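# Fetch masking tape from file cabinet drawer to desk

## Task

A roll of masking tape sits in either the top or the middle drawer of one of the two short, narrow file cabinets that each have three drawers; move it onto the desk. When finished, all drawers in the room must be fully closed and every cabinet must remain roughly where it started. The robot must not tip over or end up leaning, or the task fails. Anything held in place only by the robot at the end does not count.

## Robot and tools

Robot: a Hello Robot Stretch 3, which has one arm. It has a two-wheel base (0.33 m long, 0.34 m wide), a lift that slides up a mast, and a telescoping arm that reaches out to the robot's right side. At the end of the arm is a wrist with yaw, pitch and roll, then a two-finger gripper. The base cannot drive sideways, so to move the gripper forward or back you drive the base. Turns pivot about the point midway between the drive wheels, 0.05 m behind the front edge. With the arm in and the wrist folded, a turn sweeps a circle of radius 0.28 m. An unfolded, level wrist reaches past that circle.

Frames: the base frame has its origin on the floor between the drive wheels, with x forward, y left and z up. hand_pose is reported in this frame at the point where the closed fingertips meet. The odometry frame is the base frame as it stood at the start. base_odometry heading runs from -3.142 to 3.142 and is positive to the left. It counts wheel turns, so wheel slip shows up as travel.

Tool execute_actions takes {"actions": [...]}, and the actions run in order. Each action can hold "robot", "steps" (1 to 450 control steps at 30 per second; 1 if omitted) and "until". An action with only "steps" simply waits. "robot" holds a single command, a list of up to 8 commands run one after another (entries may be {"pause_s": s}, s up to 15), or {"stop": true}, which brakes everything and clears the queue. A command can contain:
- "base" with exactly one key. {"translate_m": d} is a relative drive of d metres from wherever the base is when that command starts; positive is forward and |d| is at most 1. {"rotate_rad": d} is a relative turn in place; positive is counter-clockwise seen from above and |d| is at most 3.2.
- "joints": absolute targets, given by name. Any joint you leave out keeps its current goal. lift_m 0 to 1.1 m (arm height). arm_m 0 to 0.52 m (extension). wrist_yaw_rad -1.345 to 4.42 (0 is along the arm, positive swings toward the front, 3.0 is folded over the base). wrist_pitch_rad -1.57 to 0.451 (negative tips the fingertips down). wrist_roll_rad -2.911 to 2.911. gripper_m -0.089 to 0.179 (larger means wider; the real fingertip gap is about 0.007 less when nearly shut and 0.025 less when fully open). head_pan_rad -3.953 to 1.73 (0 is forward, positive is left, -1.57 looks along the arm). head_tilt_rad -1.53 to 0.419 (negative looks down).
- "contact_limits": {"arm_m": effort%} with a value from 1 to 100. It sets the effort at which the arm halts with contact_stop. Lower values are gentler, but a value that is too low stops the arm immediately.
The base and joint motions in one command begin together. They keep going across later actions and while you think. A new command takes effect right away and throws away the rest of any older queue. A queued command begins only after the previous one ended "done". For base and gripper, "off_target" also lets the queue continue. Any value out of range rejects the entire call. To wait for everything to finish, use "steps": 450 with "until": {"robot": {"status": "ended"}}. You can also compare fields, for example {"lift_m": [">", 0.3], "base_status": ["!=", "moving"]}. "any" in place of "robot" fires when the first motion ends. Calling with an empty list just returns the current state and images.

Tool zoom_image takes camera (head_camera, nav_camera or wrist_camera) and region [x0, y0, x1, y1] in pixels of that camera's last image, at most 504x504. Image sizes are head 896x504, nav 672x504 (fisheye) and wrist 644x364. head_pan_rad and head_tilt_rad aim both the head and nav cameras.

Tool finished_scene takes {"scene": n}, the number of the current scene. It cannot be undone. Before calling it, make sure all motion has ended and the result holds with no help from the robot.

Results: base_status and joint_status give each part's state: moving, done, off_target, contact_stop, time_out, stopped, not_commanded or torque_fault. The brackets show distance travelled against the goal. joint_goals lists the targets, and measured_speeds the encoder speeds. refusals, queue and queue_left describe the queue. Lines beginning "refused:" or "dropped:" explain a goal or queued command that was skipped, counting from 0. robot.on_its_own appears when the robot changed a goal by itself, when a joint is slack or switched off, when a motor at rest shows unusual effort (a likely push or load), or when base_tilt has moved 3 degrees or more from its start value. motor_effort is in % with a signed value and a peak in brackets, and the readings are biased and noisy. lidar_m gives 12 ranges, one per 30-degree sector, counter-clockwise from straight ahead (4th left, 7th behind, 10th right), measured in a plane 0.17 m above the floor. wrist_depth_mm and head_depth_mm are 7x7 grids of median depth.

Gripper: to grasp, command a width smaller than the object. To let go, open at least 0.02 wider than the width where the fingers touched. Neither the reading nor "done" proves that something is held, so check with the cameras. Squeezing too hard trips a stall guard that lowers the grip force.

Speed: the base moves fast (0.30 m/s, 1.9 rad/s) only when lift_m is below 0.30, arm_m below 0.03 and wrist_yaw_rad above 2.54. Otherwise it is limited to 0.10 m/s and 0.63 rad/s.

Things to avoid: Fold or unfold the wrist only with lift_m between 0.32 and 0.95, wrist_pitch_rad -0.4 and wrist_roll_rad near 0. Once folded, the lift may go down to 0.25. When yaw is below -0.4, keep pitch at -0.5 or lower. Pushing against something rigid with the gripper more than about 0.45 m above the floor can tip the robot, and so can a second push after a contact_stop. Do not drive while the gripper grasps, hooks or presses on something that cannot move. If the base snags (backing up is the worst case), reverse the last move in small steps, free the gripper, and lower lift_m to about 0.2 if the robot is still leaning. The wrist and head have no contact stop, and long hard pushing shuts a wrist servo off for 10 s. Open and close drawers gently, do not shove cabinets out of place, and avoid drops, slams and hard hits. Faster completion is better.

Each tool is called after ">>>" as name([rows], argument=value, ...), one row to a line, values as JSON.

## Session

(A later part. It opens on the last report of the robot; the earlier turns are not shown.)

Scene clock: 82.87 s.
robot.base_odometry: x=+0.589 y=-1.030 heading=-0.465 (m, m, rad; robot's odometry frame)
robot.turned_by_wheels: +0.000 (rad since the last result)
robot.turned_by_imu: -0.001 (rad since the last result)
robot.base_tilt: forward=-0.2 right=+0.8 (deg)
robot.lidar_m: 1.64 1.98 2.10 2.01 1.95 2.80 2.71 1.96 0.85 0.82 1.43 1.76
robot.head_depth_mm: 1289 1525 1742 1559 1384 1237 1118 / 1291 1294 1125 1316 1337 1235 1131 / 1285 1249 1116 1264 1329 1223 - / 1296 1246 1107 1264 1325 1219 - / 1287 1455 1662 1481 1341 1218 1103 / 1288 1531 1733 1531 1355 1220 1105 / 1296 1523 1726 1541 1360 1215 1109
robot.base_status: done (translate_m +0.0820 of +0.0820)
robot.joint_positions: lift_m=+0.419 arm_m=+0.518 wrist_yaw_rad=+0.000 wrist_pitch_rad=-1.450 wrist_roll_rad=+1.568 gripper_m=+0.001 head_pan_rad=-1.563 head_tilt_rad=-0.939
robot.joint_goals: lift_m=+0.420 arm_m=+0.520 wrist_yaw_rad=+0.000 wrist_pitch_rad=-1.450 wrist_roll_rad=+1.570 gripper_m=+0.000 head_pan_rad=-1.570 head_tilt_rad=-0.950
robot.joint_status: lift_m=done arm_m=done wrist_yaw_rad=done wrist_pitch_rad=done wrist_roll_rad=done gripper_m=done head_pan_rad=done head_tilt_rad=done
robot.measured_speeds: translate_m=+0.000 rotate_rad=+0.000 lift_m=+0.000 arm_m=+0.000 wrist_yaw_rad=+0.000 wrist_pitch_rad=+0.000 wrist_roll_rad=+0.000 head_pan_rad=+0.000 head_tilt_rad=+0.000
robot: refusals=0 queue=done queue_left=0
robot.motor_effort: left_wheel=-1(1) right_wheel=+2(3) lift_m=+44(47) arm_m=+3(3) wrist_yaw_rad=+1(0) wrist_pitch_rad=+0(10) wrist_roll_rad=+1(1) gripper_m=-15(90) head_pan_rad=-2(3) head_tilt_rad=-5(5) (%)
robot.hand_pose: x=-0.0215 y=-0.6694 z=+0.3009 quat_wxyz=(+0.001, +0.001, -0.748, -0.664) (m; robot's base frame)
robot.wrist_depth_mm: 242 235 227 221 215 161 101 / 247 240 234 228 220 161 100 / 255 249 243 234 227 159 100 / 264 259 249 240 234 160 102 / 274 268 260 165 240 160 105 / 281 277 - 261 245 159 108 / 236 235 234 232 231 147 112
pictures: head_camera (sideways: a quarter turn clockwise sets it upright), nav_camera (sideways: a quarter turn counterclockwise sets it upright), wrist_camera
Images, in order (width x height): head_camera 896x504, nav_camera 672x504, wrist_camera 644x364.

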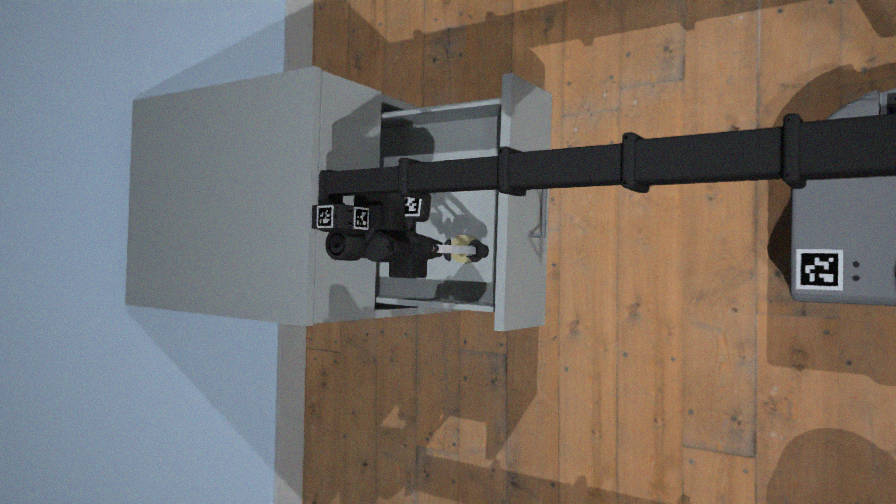

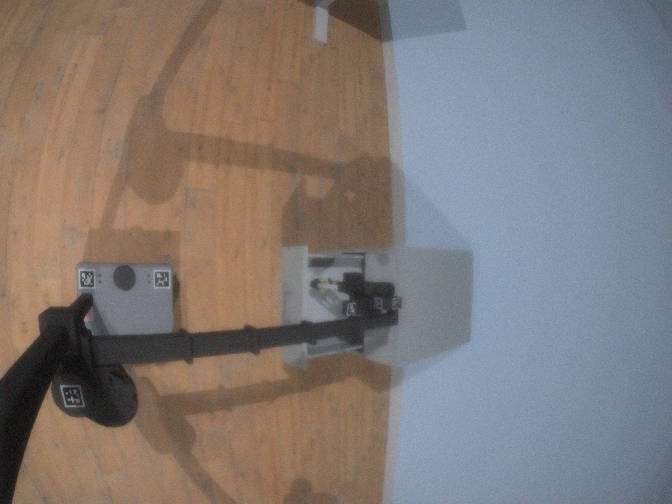

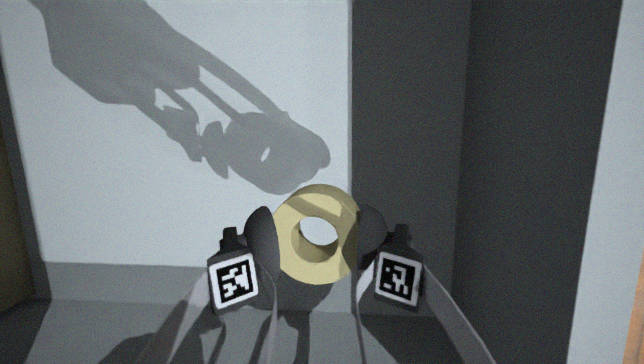

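>>> execute_actions([
  {"robot":[{"joints":{"lift_m":0.52}},{"base":{"translate_m":0.03},"joints":{"arm_m":0.16}},{"joints":{"lift_m":0.367,"wrist_pitch_rad":-0.9}},{"joints":{"arm_m":0.46},"contact_limits":{"arm_m":10}}],"steps":450,"until":{"robot":{"status":"ended"}}},
])

Scene clock: 94.17 s.
robot.base_odometry: x=+0.616 y=-1.043 heading=-0.465 (m, m, rad; robot's odometry frame)
robot.turned_by_wheels: +0.000 (rad since the last result)
robot.turned_by_imu: -0.002 (rad since the last result)
robot.base_tilt: forward=-0.2 right=+1.0 (deg)
robot.lidar_m: 1.61 1.62 2.05 2.14 1.95 2.83 2.74 1.96 0.85 0.82 1.43 1.73
robot.head_depth_mm: 1291 1519 1731 1566 1379 1239 1117 / 1295 1260 1123 1462 1376 1230 1127 / 1294 1256 1124 1402 1362 1236 - / 1292 1250 1131 1470 1367 1227 - / 1293 1488 1704 1517 1367 1220 1108 / 1295 1526 1733 1546 1359 1220 1102 / 1293 1534 1723 1533 1353 1218 1103
robot.base_status: done (translate_m +0.0300 of +0.0300)
robot.joint_positions: lift_m=+0.367 arm_m=+0.460 wrist_yaw_rad=-0.003 wrist_pitch_rad=-0.920 wrist_roll_rad=+1.569 gripper_m=+0.001 head_pan_rad=-1.563 head_tilt_rad=-0.939
robot.joint_goals: lift_m=+0.367 arm_m=+0.460 wrist_yaw_rad=+0.000 wrist_pitch_rad=-0.900 wrist_roll_rad=+1.570 gripper_m=+0.000 head_pan_rad=-1.570 head_tilt_rad=-0.950
robot.joint_status: lift_m=done arm_m=done wrist_yaw_rad=done wrist_pitch_rad=done wrist_roll_rad=done gripper_m=done head_pan_rad=done head_tilt_rad=done
robot.measured_speeds: translate_m=+0.000 rotate_rad=+0.000 lift_m=+0.000 arm_m=+0.000 wrist_yaw_rad=+0.000 wrist_pitch_rad=+0.000 wrist_roll_rad=+0.000 head_pan_rad=+0.000 head_tilt_rad=+0.000
robot: refusals=0 queue=done queue_left=0
robot.motor_effort: left_wheel=-1(3) right_wheel=+4(6) lift_m=+17(46) arm_m=+3(5) wrist_yaw_rad=+3(4) wrist_pitch_rad=+6(14) wrist_roll_rad=+1(1) gripper_m=-16(17) head_pan_rad=-2(3) head_tilt_rad=-5(5) (%)
robot.contact_limits: arm_m 10 (drawing in: default 16, maximum 26; extending or still: default 22, maximum 35)
robot.hand_pose: x=-0.0220 y=-0.7403 z=+0.2875 quat_wxyz=(+0.001, -0.001, -0.896, -0.444) (m; robot's base frame)
robot.wrist_depth_mm: 141 131 157 215 378 335 293 / 143 134 160 221 389 339 301 / 144 140 163 227 394 346 307 / 146 144 166 218 408 357 312 / 148 158 158 165 420 364 316 / 150 161 - 221 422 375 323 / 152 173 178 528 463 379 335
pictures: head_camera (sideways: a quarter turn clockwise sets it upright), nav_camera (sideways: a quarter turn counterclockwise sets it upright), wrist_camera
Images, in order (width x height): head_camera 896x504, nav_camera 672x504, wrist_camera 644x364.

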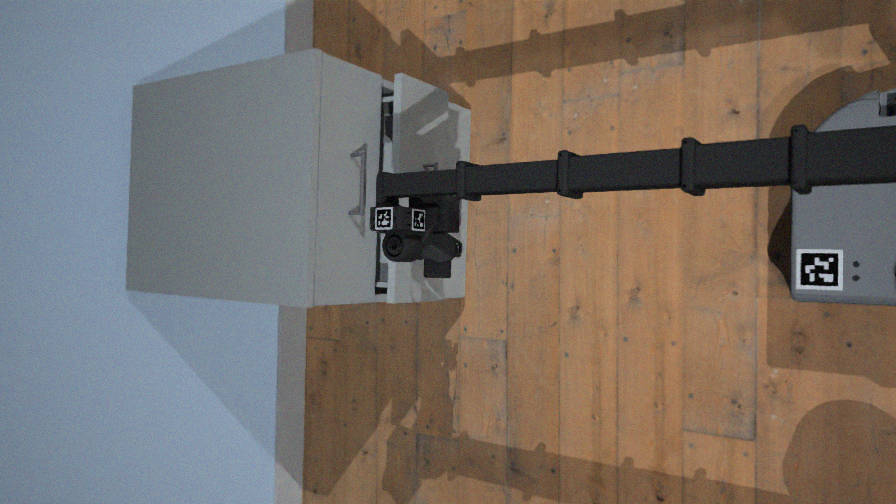

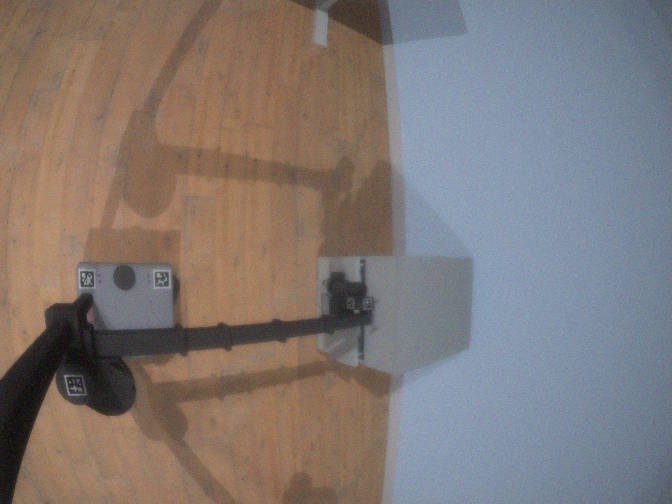

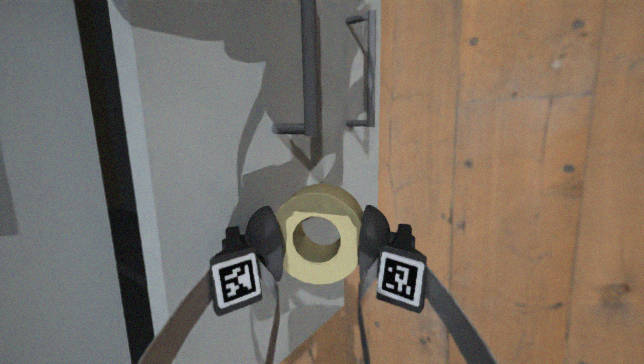

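>>> execute_actions([
  {"robot":{"joints":{"arm_m":0.52},"contact_limits":{"arm_m":7}},"steps":450,"until":{"robot":{"status":"ended"}}},
])

Scene clock: 95.37 s.
robot.base_odometry: x=+0.616 y=-1.043 heading=-0.465 (m, m, rad; robot's odometry frame)
robot.turned_by_wheels: +0.000 (rad since the last result)
robot.turned_by_imu: +0.000 (rad since the last result)
robot.base_tilt: forward=-0.3 right=+0.9 (deg)
robot.lidar_m: 1.61 1.62 2.06 2.13 1.95 2.84 2.74 1.96 0.85 0.82 1.42 1.73
robot.head_depth_mm: 1294 1516 1729 1566 1381 1236 1124 / 1287 1260 1127 1476 1372 1234 1129 / 1295 1252 1112 1407 1373 1230 - / 1294 1247 1109 1467 1364 1228 - / 1290 1485 1699 1512 1359 1224 1108 / 1294 1525 1737 1541 1353 1222 1108 / 1295 1531 1724 1536 1360 1218 1104
robot.base_status: done (translate_m +0.0300 of +0.0300)
robot.joint_positions: lift_m=+0.367 arm_m=+0.515 wrist_yaw_rad=-0.001 wrist_pitch_rad=-0.953 wrist_roll_rad=+1.569 gripper_m=+0.001 head_pan_rad=-1.563 head_tilt_rad=-0.939
robot.joint_goals: lift_m=+0.367 arm_m=+0.515 wrist_yaw_rad=+0.000 wrist_pitch_rad=-0.900 wrist_roll_rad=+1.570 gripper_m=+0.000 head_pan_rad=-1.570 head_tilt_rad=-0.950
robot.joint_status: lift_m=done arm_m=contact_stop wrist_yaw_rad=done wrist_pitch_rad=done wrist_roll_rad=done gripper_m=done head_pan_rad=done head_tilt_rad=done
robot.measured_speeds: translate_m=+0.000 rotate_rad=+0.000 lift_m=+0.000 arm_m=-0.002 wrist_yaw_rad=+0.000 wrist_pitch_rad=-0.024 wrist_roll_rad=+0.000 head_pan_rad=+0.000 head_tilt_rad=+0.000
robot: refusals=0 queue=dropped queue_left=0
robot.on_its_own: arm_m is slack since a contact_stop, until your next command for it
robot.motor_effort: left_wheel=-1(1) right_wheel=+3(4) lift_m=+17(17) arm_m=+2(7) wrist_yaw_rad=+2(3) wrist_pitch_rad=+17(18) wrist_roll_rad=+0(1) gripper_m=-18(17) head_pan_rad=-3(3) head_tilt_rad=-5(5) (%)
robot.contact_limits: arm_m 7 (drawing in: default 16, maximum 26; extending or still: default 22, maximum 35)
robot.hand_pose: x=-0.0217 y=-0.7881 z=+0.2832 quat_wxyz=(+0.001, +0.000, -0.888, -0.459) (m; robot's base frame)
robot.wrist_depth_mm: 103 119 154 215 325 330 292 / 105 122 156 219 340 338 299 / 106 123 159 225 377 346 306 / 107 128 162 207 387 356 311 / 109 127 159 164 406 366 317 / 110 129 155 232 - 373 324 / 112 127 175 523 451 374 332
pictures: head_camera (sideways: a quarter turn clockwise sets it upright), nav_camera (sideways: a quarter turn counterclockwise sets it upright), wrist_camera
Images, in order (width x height): head_camera 896x504, nav_camera 672x504, wrist_camera 644x364.

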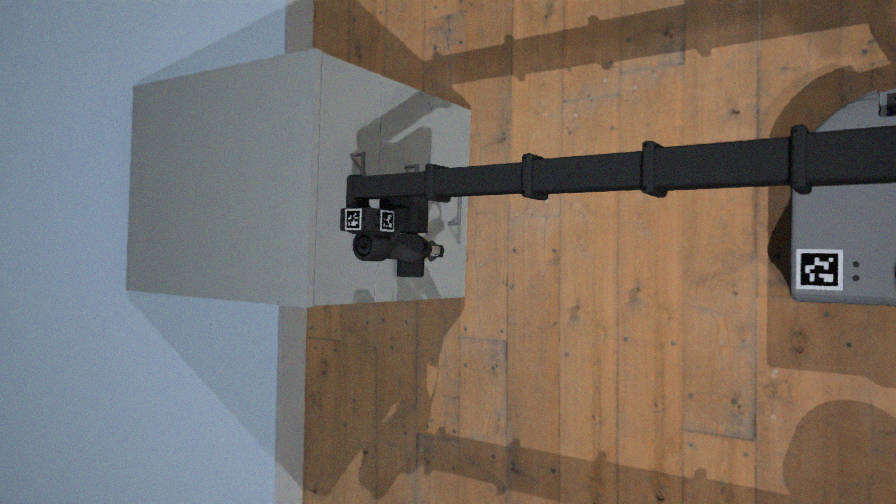

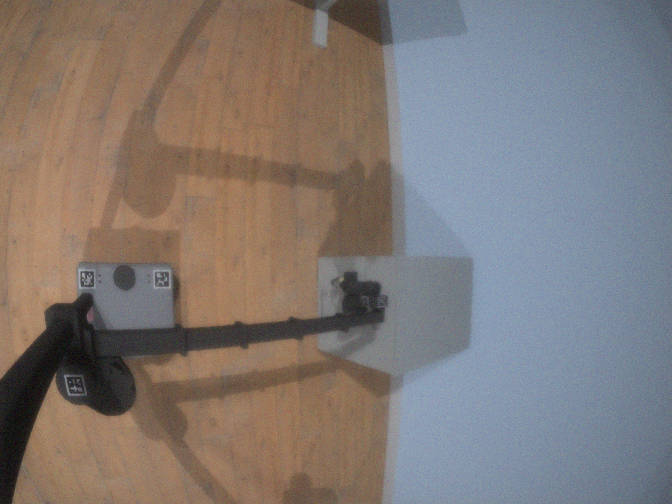

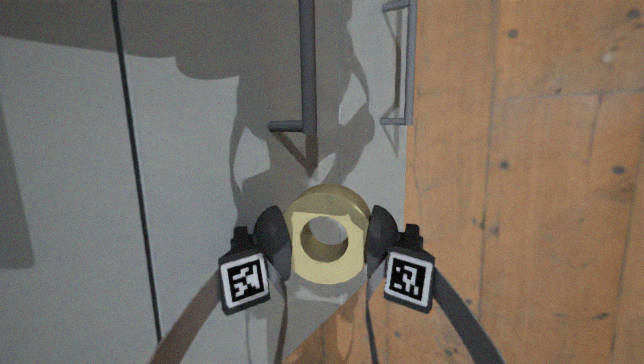

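>>> execute_actions([
  {"robot":[{"joints":{"arm_m":0.2,"head_pan_rad":-0.2,"head_tilt_rad":-0.4}},{"joints":{"wrist_pitch_rad":-0.3}}],"steps":450,"until":{"robot":{"status":"ended"}}},
])

Scene clock: 100.07 s.
robot.base_odometry: x=+0.616 y=-1.043 heading=-0.465 (m, m, rad; robot's odometry frame)
robot.turned_by_wheels: +0.000 (rad since the last result)
robot.turned_by_imu: -0.001 (rad since the last result)
robot.base_tilt: forward=-0.3 right=+0.9 (deg)
robot.lidar_m: 1.61 1.62 2.06 2.13 1.96 2.83 2.73 1.97 0.85 0.82 1.42 1.73
robot.head_depth_mm: 1869 2033 1764 2466 2169 1678 1371 / 1837 1998 1743 2285 2027 1683 1374 / 1803 1942 1736 2328 2181 1676 1360 / 1740 1899 1719 2235 2157 1670 1366 / 1711 1856 1531 2217 2137 1659 1357 / 1663 1814 1515 2139 2150 1664 1357 / 1643 1769 1508 2092 2127 1663 1359
robot.base_status: done (translate_m +0.0300 of +0.0300)
robot.joint_positions: lift_m=+0.367 arm_m=+0.200 wrist_yaw_rad=+0.000 wrist_pitch_rad=-0.323 wrist_roll_rad=+1.569 gripper_m=+0.001 head_pan_rad=-0.207 head_tilt_rad=-0.409
robot.joint_goals: lift_m=+0.367 arm_m=+0.200 wrist_yaw_rad=+0.000 wrist_pitch_rad=-0.300 wrist_roll_rad=+1.570 gripper_m=+0.000 head_pan_rad=-0.200 head_tilt_rad=-0.400
robot.joint_status: lift_m=done arm_m=done wrist_yaw_rad=done wrist_pitch_rad=done wrist_roll_rad=done gripper_m=done head_pan_rad=done head_tilt_rad=done
robot.measured_speeds: translate_m=+0.000 rotate_rad=+0.000 lift_m=+0.000 arm_m=+0.000 wrist_yaw_rad=+0.000 wrist_pitch_rad=+0.000 wrist_roll_rad=+0.000 head_pan_rad=+0.000 head_tilt_rad=+0.000
robot: refusals=0 queue=done queue_left=0
robot.motor_effort: left_wheel=-1(1) right_wheel=+3(3) lift_m=+18(17) arm_m=-2(4) wrist_yaw_rad=+0(2) wrist_pitch_rad=+7(17) wrist_roll_rad=+1(1) gripper_m=-15(18) head_pan_rad=+3(31) head_tilt_rad=+3(32) (%)
robot.hand_pose: x=-0.0214 y=-0.5806 z=+0.4018 quat_wxyz=(+0.001, +0.000, -0.987, -0.161) (m; robot's base frame)
robot.wrist_depth_mm: 713 330 349 379 420 454 372 / 722 342 357 390 438 467 378 / 734 789 368 405 453 484 383 / 746 805 381 414 465 506 390 / 772 808 383 165 630 517 392 / 786 856 - - 698 525 394 / 799 882 - - 790 509 403
pictures: head_camera (sideways: a quarter turn clockwise sets it upright), nav_camera (sideways: a quarter turn counterclockwise sets it upright), wrist_camera
Images, in order (width x height): head_camera 896x504, nav_camera 672x504, wrist_camera 644x364.

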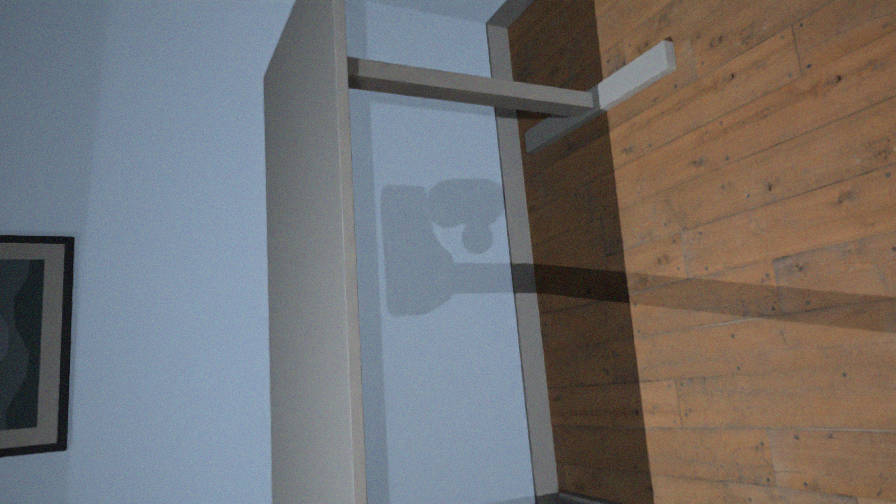

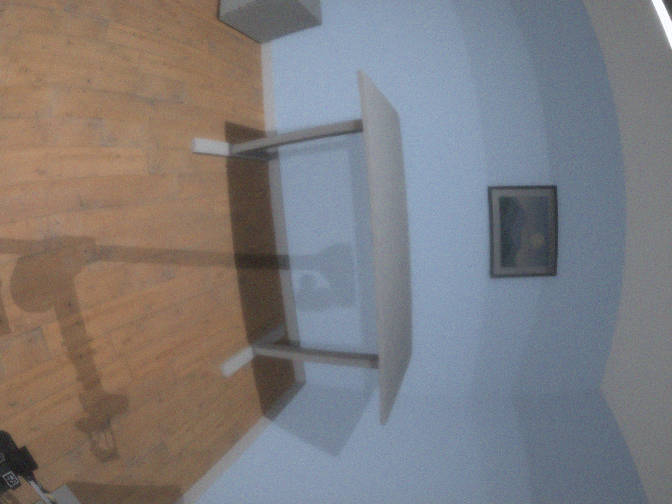

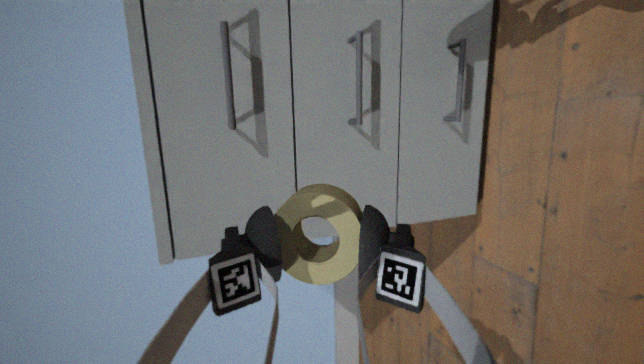

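>>> execute_actions([
  {"robot":[{"base":{"translate_m":0.65},"joints":{"lift_m":1.1,"arm_m":0.1,"wrist_pitch_rad":-0.4,"head_pan_rad":-1.57,"head_tilt_rad":-0.6}},{"base":{"rotate_rad":1.57}}],"steps":450,"until":{"robot":{"status":"ended"}}},
])

Scene clock: 112.07 s.
robot.base_odometry: x=+1.197 y=-1.335 heading=+1.105 (m, m, rad; robot's odometry frame)
robot.turned_by_wheels: +1.570 (rad since the last result)
robot.turned_by_imu: +1.564 (rad since the last result)
robot.base_tilt: forward=-0.2 right=+0.9 (deg)
robot.lidar_m: 2.38 2.23 2.66 3.35 1.17 1.01 1.37 1.42 1.20 1.37 0.99 1.54
robot.head_depth_mm: - - 716 1651 1763 1449 1229 / - - 698 1658 1748 1446 1228 / - - - 1643 1746 1431 1225 / 1177 1226 - 1641 1746 1434 1228 / 1157 1229 757 1653 1733 1438 1221 / 1159 1221 791 1643 1730 1432 1214 / 1155 1228 788 1116 1360 1392 1218
robot.base_status: done (rotate_rad +1.5699 of +1.5700)
robot.joint_positions: lift_m=+1.098 arm_m=+0.100 wrist_yaw_rad=+0.000 wrist_pitch_rad=-0.415 wrist_roll_rad=+1.569 gripper_m=+0.001 head_pan_rad=-1.563 head_tilt_rad=-0.593
robot.joint_goals: lift_m=+1.100 arm_m=+0.100 wrist_yaw_rad=+0.000 wrist_pitch_rad=-0.400 wrist_roll_rad=+1.570 gripper_m=+0.000 head_pan_rad=-1.570 head_tilt_rad=-0.600
robot.joint_status: lift_m=done arm_m=done wrist_yaw_rad=done wrist_pitch_rad=done wrist_roll_rad=done gripper_m=done head_pan_rad=done head_tilt_rad=done
robot.measured_speeds: translate_m=+0.000 rotate_rad=+0.000 lift_m=+0.000 arm_m=+0.000 wrist_yaw_rad=+0.000 wrist_pitch_rad=+0.000 wrist_roll_rad=+0.000 head_pan_rad=+0.000 head_tilt_rad=+0.000
robot: refusals=0 queue=done queue_left=0
robot.motor_effort: left_wheel=-1(4) right_wheel=+3(7) lift_m=+44(39) arm_m=-2(4) wrist_yaw_rad=+0(0) wrist_pitch_rad=+4(9) wrist_roll_rad=+1(1) gripper_m=-15(15) head_pan_rad=-3(31) head_tilt_rad=-3(18) (%)
robot.hand_pose: x=-0.0214 y=-0.4699 z=+1.1109 quat_wxyz=(+0.001, +0.000, -0.978, -0.207) (m; robot's base frame)
robot.wrist_depth_mm: 757 817 893 484 306 - 909 / 756 837 900 496 330 - 929 / 759 875 937 521 338 - 937 / 804 887 - 461 346 - 953 / 840 903 - 165 348 - 972 / 833 942 - 529 649 - 950 / 842 925 - 621 400 - -
pictures: head_camera (sideways: a quarter turn clockwise sets it upright), nav_camera (sideways: a quarter turn counterclockwise sets it upright), wrist_camera
Images, in order (width x height): head_camera 896x504, nav_camera 672x504, wrist_camera 644x364.

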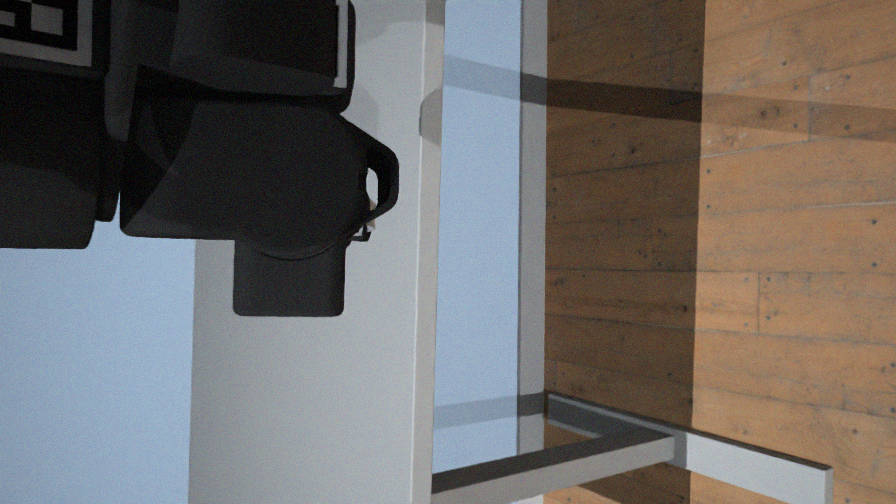

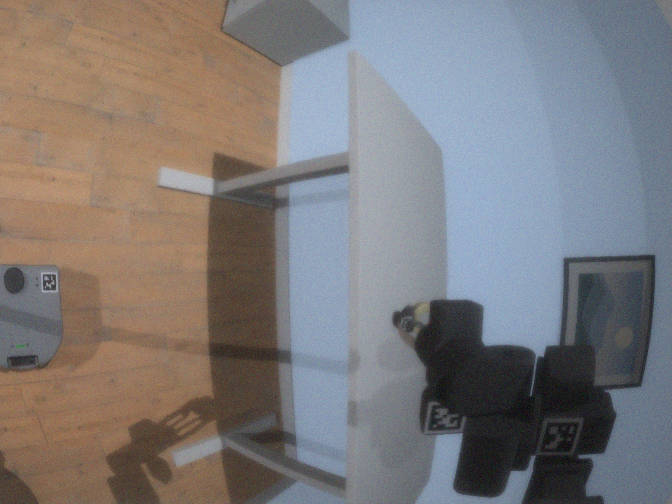

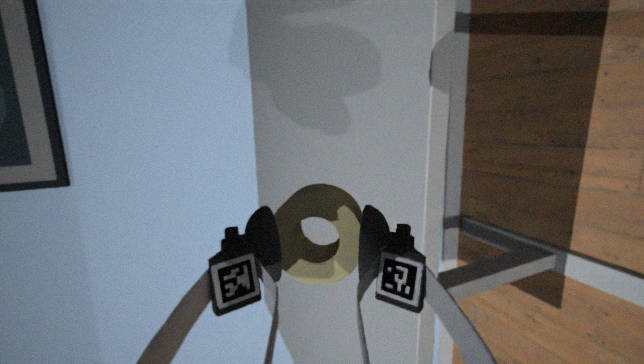

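>>> execute_actions([
  {"robot":[{"joints":{"arm_m":0.52}},{"joints":{"wrist_pitch_rad":-1.0}}],"steps":450,"until":{"robot":{"status":"ended"}}},
])

Scene clock: 117.43 s.
robot.base_odometry: x=+1.197 y=-1.335 heading=+1.105 (m, m, rad; robot's odometry frame)
robot.turned_by_wheels: +0.000 (rad since the last result)
robot.turned_by_imu: -0.001 (rad since the last result)
robot.base_tilt: forward=-0.1 right=+1.0 (deg)
robot.lidar_m: 2.38 2.23 2.66 3.37 1.17 1.01 1.37 1.42 1.20 1.37 0.99 1.54
robot.head_depth_mm: 1178 1234 811 1652 1742 1452 1231 / 1170 1232 807 1648 1738 1442 1227 / 1184 1127 802 1636 1751 1438 1229 / 1142 1117 759 1647 1747 1433 1223 / 1156 1223 797 1648 1731 1428 1222 / 1154 1225 789 1658 1730 1432 1222 / 1157 1224 787 1119 1354 1392 1208
robot.base_status: done (rotate_rad +1.5699 of +1.5700)
robot.joint_positions: lift_m=+1.098 arm_m=+0.518 wrist_yaw_rad=+0.000 wrist_pitch_rad=-1.004 wrist_roll_rad=+1.569 gripper_m=+0.001 head_pan_rad=-1.563 head_tilt_rad=-0.593
robot.joint_goals: lift_m=+1.100 arm_m=+0.520 wrist_yaw_rad=+0.000 wrist_pitch_rad=-1.000 wrist_roll_rad=+1.570 gripper_m=+0.000 head_pan_rad=-1.570 head_tilt_rad=-0.600
robot.joint_status: lift_m=done arm_m=done wrist_yaw_rad=done wrist_pitch_rad=done wrist_roll_rad=done gripper_m=done head_pan_rad=done head_tilt_rad=done
robot.measured_speeds: translate_m=+0.000 rotate_rad=+0.000 lift_m=+0.000 arm_m=+0.000 wrist_yaw_rad=+0.000 wrist_pitch_rad=+0.000 wrist_roll_rad=+0.000 head_pan_rad=+0.000 head_tilt_rad=+0.000
robot: refusals=0 queue=done queue_left=0
robot.motor_effort: left_wheel=-1(1) right_wheel=+3(3) lift_m=+44(43) arm_m=+2(3) wrist_yaw_rad=+0(0) wrist_pitch_rad=+1(6) wrist_roll_rad=+1(1) gripper_m=-15(14) head_pan_rad=-3(3) head_tilt_rad=-3(3) (%)
robot.hand_pose: x=-0.0215 y=-0.7799 z=+1.0073 quat_wxyz=(+0.001, +0.000, -0.876, -0.481) (m; robot's base frame)
robot.wrist_depth_mm: 387 299 242 201 173 152 135 / 414 316 251 208 178 155 139 / 441 331 262 215 184 159 141 / 474 349 271 212 189 163 145 / 502 368 299 164 189 168 147 / 514 394 - 233 191 172 151 / 523 435 314 250 208 175 155
pictures: head_camera (sideways: a quarter turn clockwise sets it upright), nav_camera (sideways: a quarter turn counterclockwise sets it upright), wrist_camera
Images, in order (width x height): head_camera 896x504, nav_camera 672x504, wrist_camera 644x364.

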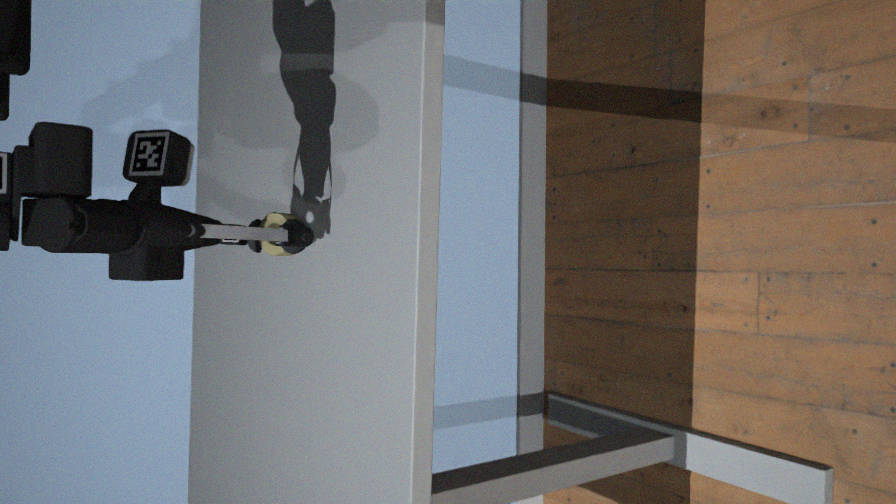

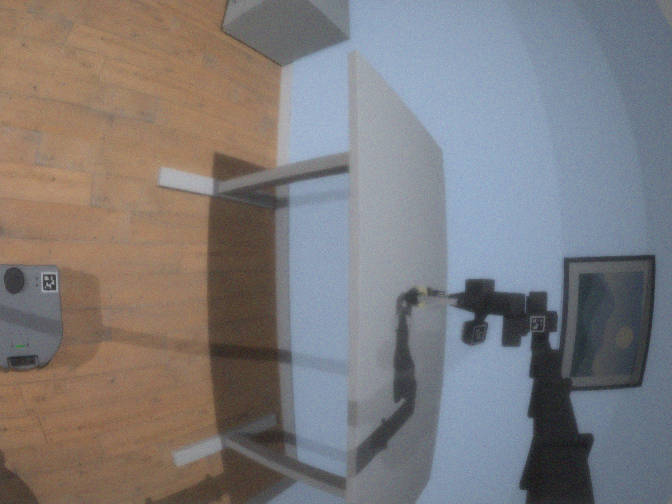

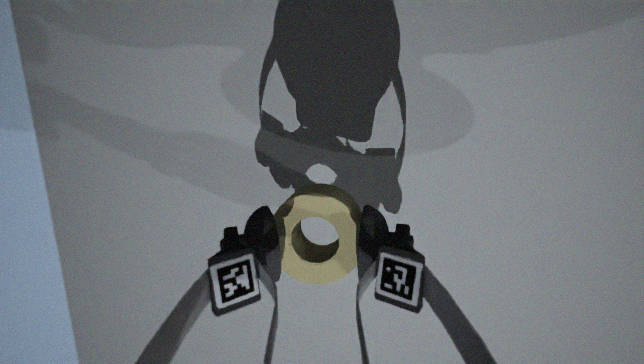

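>>> execute_actions([
  {"robot":{"joints":{"wrist_pitch_rad":-1.45}},"steps":450,"until":{"robot":{"status":"ended"}}},
])

Scene clock: 118.53 s.
robot.base_odometry: x=+1.197 y=-1.335 heading=+1.105 (m, m, rad; robot's odometry frame)
robot.turned_by_wheels: +0.000 (rad since the last result)
robot.turned_by_imu: +0.000 (rad since the last result)
robot.base_tilt: forward=-0.3 right=+0.9 (deg)
robot.lidar_m: 2.38 2.22 2.66 3.37 1.17 1.01 1.37 1.42 1.20 1.36 0.99 1.53
robot.head_depth_mm: 1176 1228 810 1660 1763 1445 1234 / 1159 1223 807 1646 1747 1442 1220 / 1191 1169 804 1648 1742 1438 1231 / 1142 1080 801 1649 1752 1435 1227 / 1152 1224 795 1637 1720 1429 1220 / 1156 1223 790 1646 1734 1435 1218 / 1152 1223 788 1116 1357 1390 1215
robot.base_status: done (rotate_rad +1.5699 of +1.5700)
robot.joint_positions: lift_m=+1.098 arm_m=+0.518 wrist_yaw_rad=+0.000 wrist_pitch_rad=-1.444 wrist_roll_rad=+1.569 gripper_m=+0.001 head_pan_rad=-1.563 head_tilt_rad=-0.593
robot.joint_goals: lift_m=+1.100 arm_m=+0.520 wrist_yaw_rad=+0.000 wrist_pitch_rad=-1.450 wrist_roll_rad=+1.570 gripper_m=+0.000 head_pan_rad=-1.570 head_tilt_rad=-0.600
robot.joint_status: lift_m=done arm_m=done wrist_yaw_rad=done wrist_pitch_rad=done wrist_roll_rad=done gripper_m=done head_pan_rad=done head_tilt_rad=done
robot.measured_speeds: translate_m=+0.000 rotate_rad=+0.000 lift_m=+0.000 arm_m=+0.000 wrist_yaw_rad=+0.000 wrist_pitch_rad=+0.000 wrist_roll_rad=+0.000 head_pan_rad=+0.000 head_tilt_rad=+0.000
robot: refusals=0 queue=done queue_left=0
robot.motor_effort: left_wheel=-1(1) right_wheel=+3(3) lift_m=+44(44) arm_m=+3(3) wrist_yaw_rad=+0(1) wrist_pitch_rad=-3(1) wrist_roll_rad=+1(1) gripper_m=-15(15) head_pan_rad=-3(3) head_tilt_rad=-3(3) (%)
robot.hand_pose: x=-0.0215 y=-0.6711 z=+0.9793 quat_wxyz=(+0.001, +0.000, -0.750, -0.661) (m; robot's base frame)
robot.wrist_depth_mm: 187 181 176 171 166 162 928 / 192 187 182 176 171 166 - / 199 194 187 181 176 171 - / 204 201 193 184 181 179 - / 214 206 200 165 185 - - / 223 216 - 199 189 - - / 231 223 214 207 200 - -
pictures: head_camera (sideways: a quarter turn clockwise sets it upright), nav_camera (sideways: a quarter turn counterclockwise sets it upright), wrist_camera
Images, in order (width x height): head_camera 896x504, nav_camera 672x504, wrist_camera 644x364.

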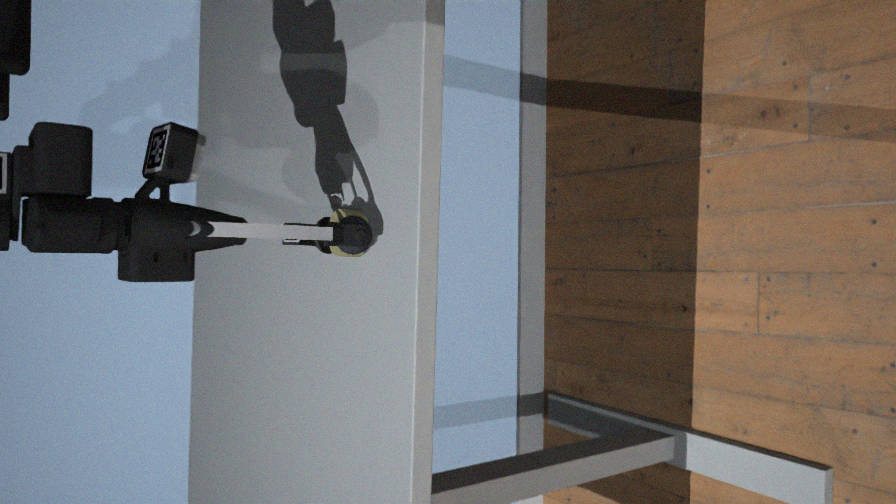

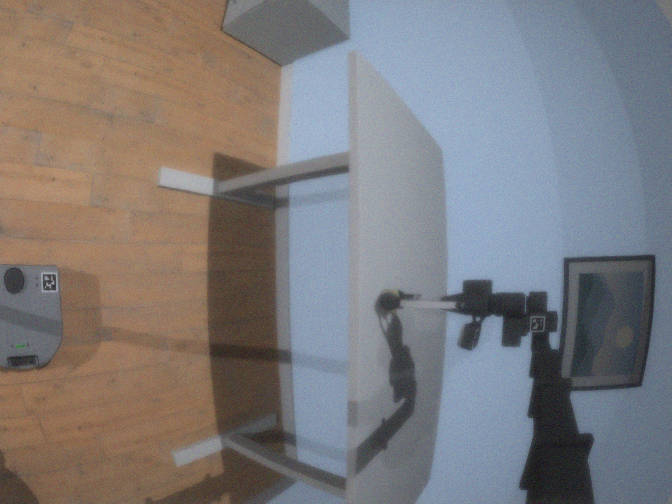

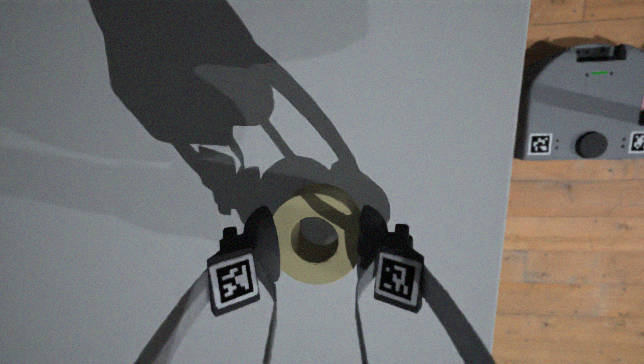

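>>> execute_actions([
  {"robot":[{"joints":{"lift_m":1.092}},{"joints":{"gripper_m":0.12}},{"joints":{"lift_m":1.1},"base":{"translate_m":0.08}}],"steps":450,"until":{"robot":{"status":"ended"}}},
])

Scene clock: 123.57 s.
robot.base_odometry: x=+1.233 y=-1.263 heading=+1.105 (m, m, rad; robot's odometry frame)
robot.turned_by_wheels: +0.000 (rad since the last result)
robot.turned_by_imu: -0.001 (rad since the last result)
robot.base_tilt: forward=-0.2 right=+1.0 (deg)
robot.lidar_m: 2.30 2.16 2.54 3.36 1.29 1.07 1.45 1.26 1.26 1.37 0.96 1.47
robot.head_depth_mm: 1179 1224 811 1653 1752 1445 1232 / 1157 1223 807 1654 1748 1450 1228 / 1191 1169 803 1644 1740 1444 1230 / 1139 1077 802 1648 1729 1434 1228 / 1157 1226 795 1651 1738 1439 1222 / 1154 1226 791 1197 1595 1395 1219 / 1155 1224 786 1097 1668 1421 1211
robot.base_status: done (translate_m +0.0800 of +0.0800)
robot.joint_positions: lift_m=+1.098 arm_m=+0.518 wrist_yaw_rad=+0.000 wrist_pitch_rad=-1.444 wrist_roll_rad=+1.569 gripper_m=+0.120 head_pan_rad=-1.563 head_tilt_rad=-0.593
robot.joint_goals: lift_m=+1.100 arm_m=+0.520 wrist_yaw_rad=+0.000 wrist_pitch_rad=-1.450 wrist_roll_rad=+1.570 gripper_m=+0.120 head_pan_rad=-1.570 head_tilt_rad=-0.600
robot.joint_status: lift_m=done arm_m=done wrist_yaw_rad=done wrist_pitch_rad=done wrist_roll_rad=done gripper_m=done head_pan_rad=done head_tilt_rad=done
robot.measured_speeds: translate_m=+0.000 rotate_rad=+0.000 lift_m=+0.000 arm_m=+0.000 wrist_yaw_rad=+0.000 wrist_pitch_rad=+0.000 wrist_roll_rad=+0.000 head_pan_rad=+0.000 head_tilt_rad=+0.000
robot: refusals=0 queue=done queue_left=0
robot.motor_effort: left_wheel=-1(2) right_wheel=+3(9) lift_m=+44(45) arm_m=+3(3) wrist_yaw_rad=+0(0) wrist_pitch_rad=-2(2) wrist_roll_rad=+1(0) gripper_m=+1(81) head_pan_rad=-3(3) head_tilt_rad=-3(4) (%)
robot.hand_pose: x=-0.0215 y=-0.6710 z=+0.9793 quat_wxyz=(+0.001, +0.000, -0.750, -0.661) (m; robot's base frame)
robot.wrist_depth_mm: 187 181 175 170 166 162 907 / 192 186 181 156 169 166 - / 199 194 187 179 176 172 - / 206 199 195 187 181 180 - / 214 208 199 194 188 - - / 222 216 206 200 195 - - / 230 223 215 208 200 - -
pictures: head_camera (sideways: a quarter turn clockwise sets it upright), nav_camera (sideways: a quarter turn counterclockwise sets it upright), wrist_camera
Images, in order (width x height): head_camera 896x504, nav_camera 672x504, wrist_camera 644x364.

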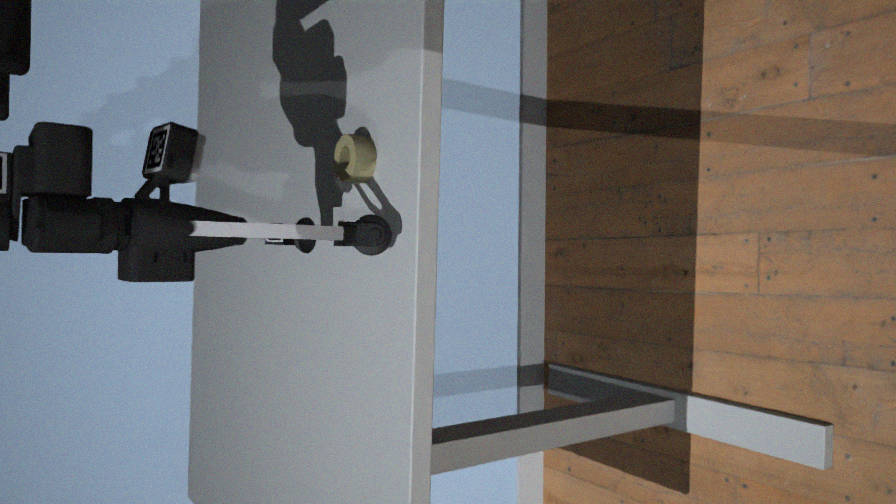

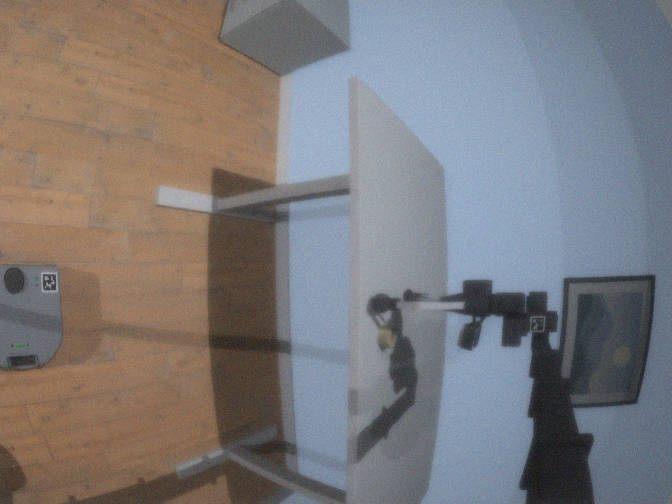

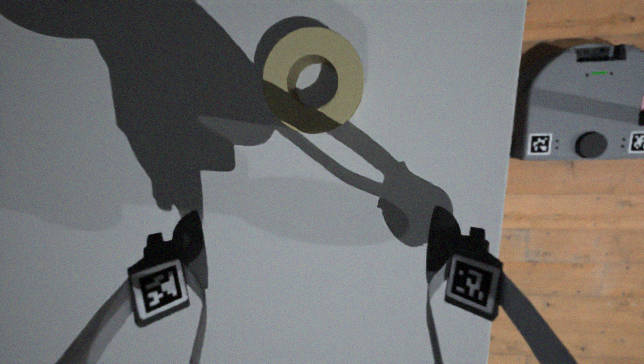

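>>> execute_actions([
  {"robot":{"joints":{"head_pan_rad":-0.45,"head_tilt_rad":-0.5}},"steps":450,"until":{"robot":{"status":"ended"}}},
])

Scene clock: 124.80 s.
robot.base_odometry: x=+1.233 y=-1.263 heading=+1.105 (m, m, rad; robot's odometry frame)
robot.turned_by_wheels: +0.000 (rad since the last result)
robot.turned_by_imu: +0.000 (rad since the last result)
robot.base_tilt: forward=-0.1 right=+0.9 (deg)
robot.lidar_m: 2.30 2.16 2.54 3.38 1.28 1.08 1.45 1.26 1.26 1.36 0.96 1.47
robot.head_depth_mm: 1649 1751 1842 1895 1925 1545 1292 / 1870 1988 2046 1798 1908 1531 1286 / 2179 2312 2390 1733 1833 1532 1282 / 2201 2444 2639 1997 1907 1524 1275 / 2110 2304 2538 2510 1888 1531 1272 / 2011 2198 2416 2499 1892 1533 1277 / 1938 2087 2282 2402 1880 1521 1277
robot.base_status: done (translate_m +0.0800 of +0.0800)
robot.joint_positions: lift_m=+1.098 arm_m=+0.518 wrist_yaw_rad=+0.000 wrist_pitch_rad=-1.444 wrist_roll_rad=+1.569 gripper_m=+0.120 head_pan_rad=-0.457 head_tilt_rad=-0.508
robot.joint_goals: lift_m=+1.100 arm_m=+0.520 wrist_yaw_rad=+0.000 wrist_pitch_rad=-1.450 wrist_roll_rad=+1.570 gripper_m=+0.120 head_pan_rad=-0.450 head_tilt_rad=-0.500
robot.joint_status: lift_m=done arm_m=done wrist_yaw_rad=done wrist_pitch_rad=done wrist_roll_rad=done gripper_m=done head_pan_rad=done head_tilt_rad=done
robot.measured_speeds: translate_m=+0.000 rotate_rad=+0.000 lift_m=+0.000 arm_m=+0.000 wrist_yaw_rad=+0.000 wrist_pitch_rad=+0.000 wrist_roll_rad=+0.000 head_pan_rad=+0.000 head_tilt_rad=+0.000
robot: refusals=0 queue=done queue_left=0
robot.motor_effort: left_wheel=-1(1) right_wheel=+3(3) lift_m=+44(44) arm_m=+3(3) wrist_yaw_rad=+1(0) wrist_pitch_rad=-2(2) wrist_roll_rad=+1(0) gripper_m=+0(0) head_pan_rad=+3(30) head_tilt_rad=+4(13) (%)
robot.hand_pose: x=-0.0215 y=-0.6710 z=+0.9793 quat_wxyz=(+0.001, +0.000, -0.750, -0.661) (m; robot's base frame)
robot.wrist_depth_mm: 186 181 175 168 166 162 927 / 191 187 182 155 169 165 - / 200 193 187 179 176 171 - / 205 200 193 188 180 180 - / 213 207 199 194 188 - - / 223 215 206 200 193 - - / 232 223 215 208 199 - -
pictures: head_camera (sideways: a quarter turn clockwise sets it upright), nav_camera (sideways: a quarter turn counterclockwise sets it upright), wrist_camera
Images, in order (width x height): head_camera 896x504, nav_camera 672x504, wrist_camera 644x364.

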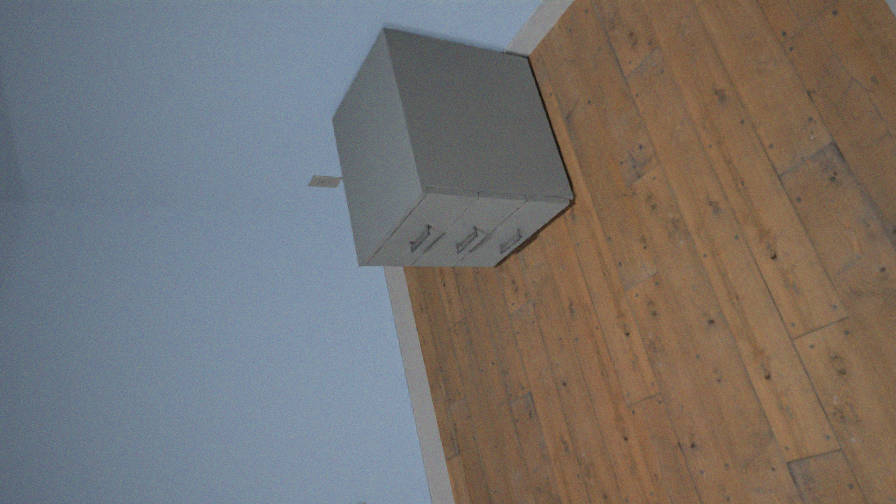

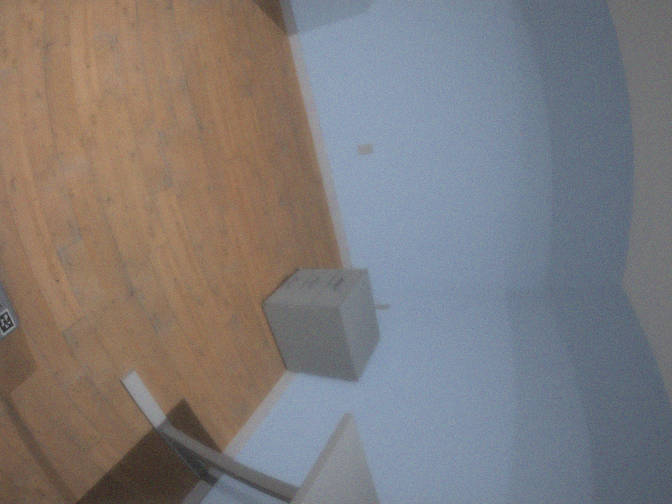

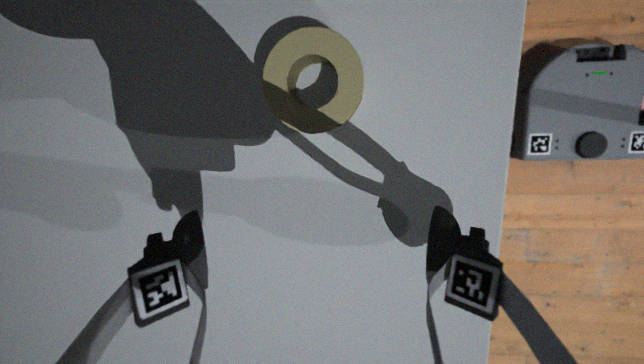

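All closed.

>>> finished_scene(scene=1)

The scene is finished: the task was done.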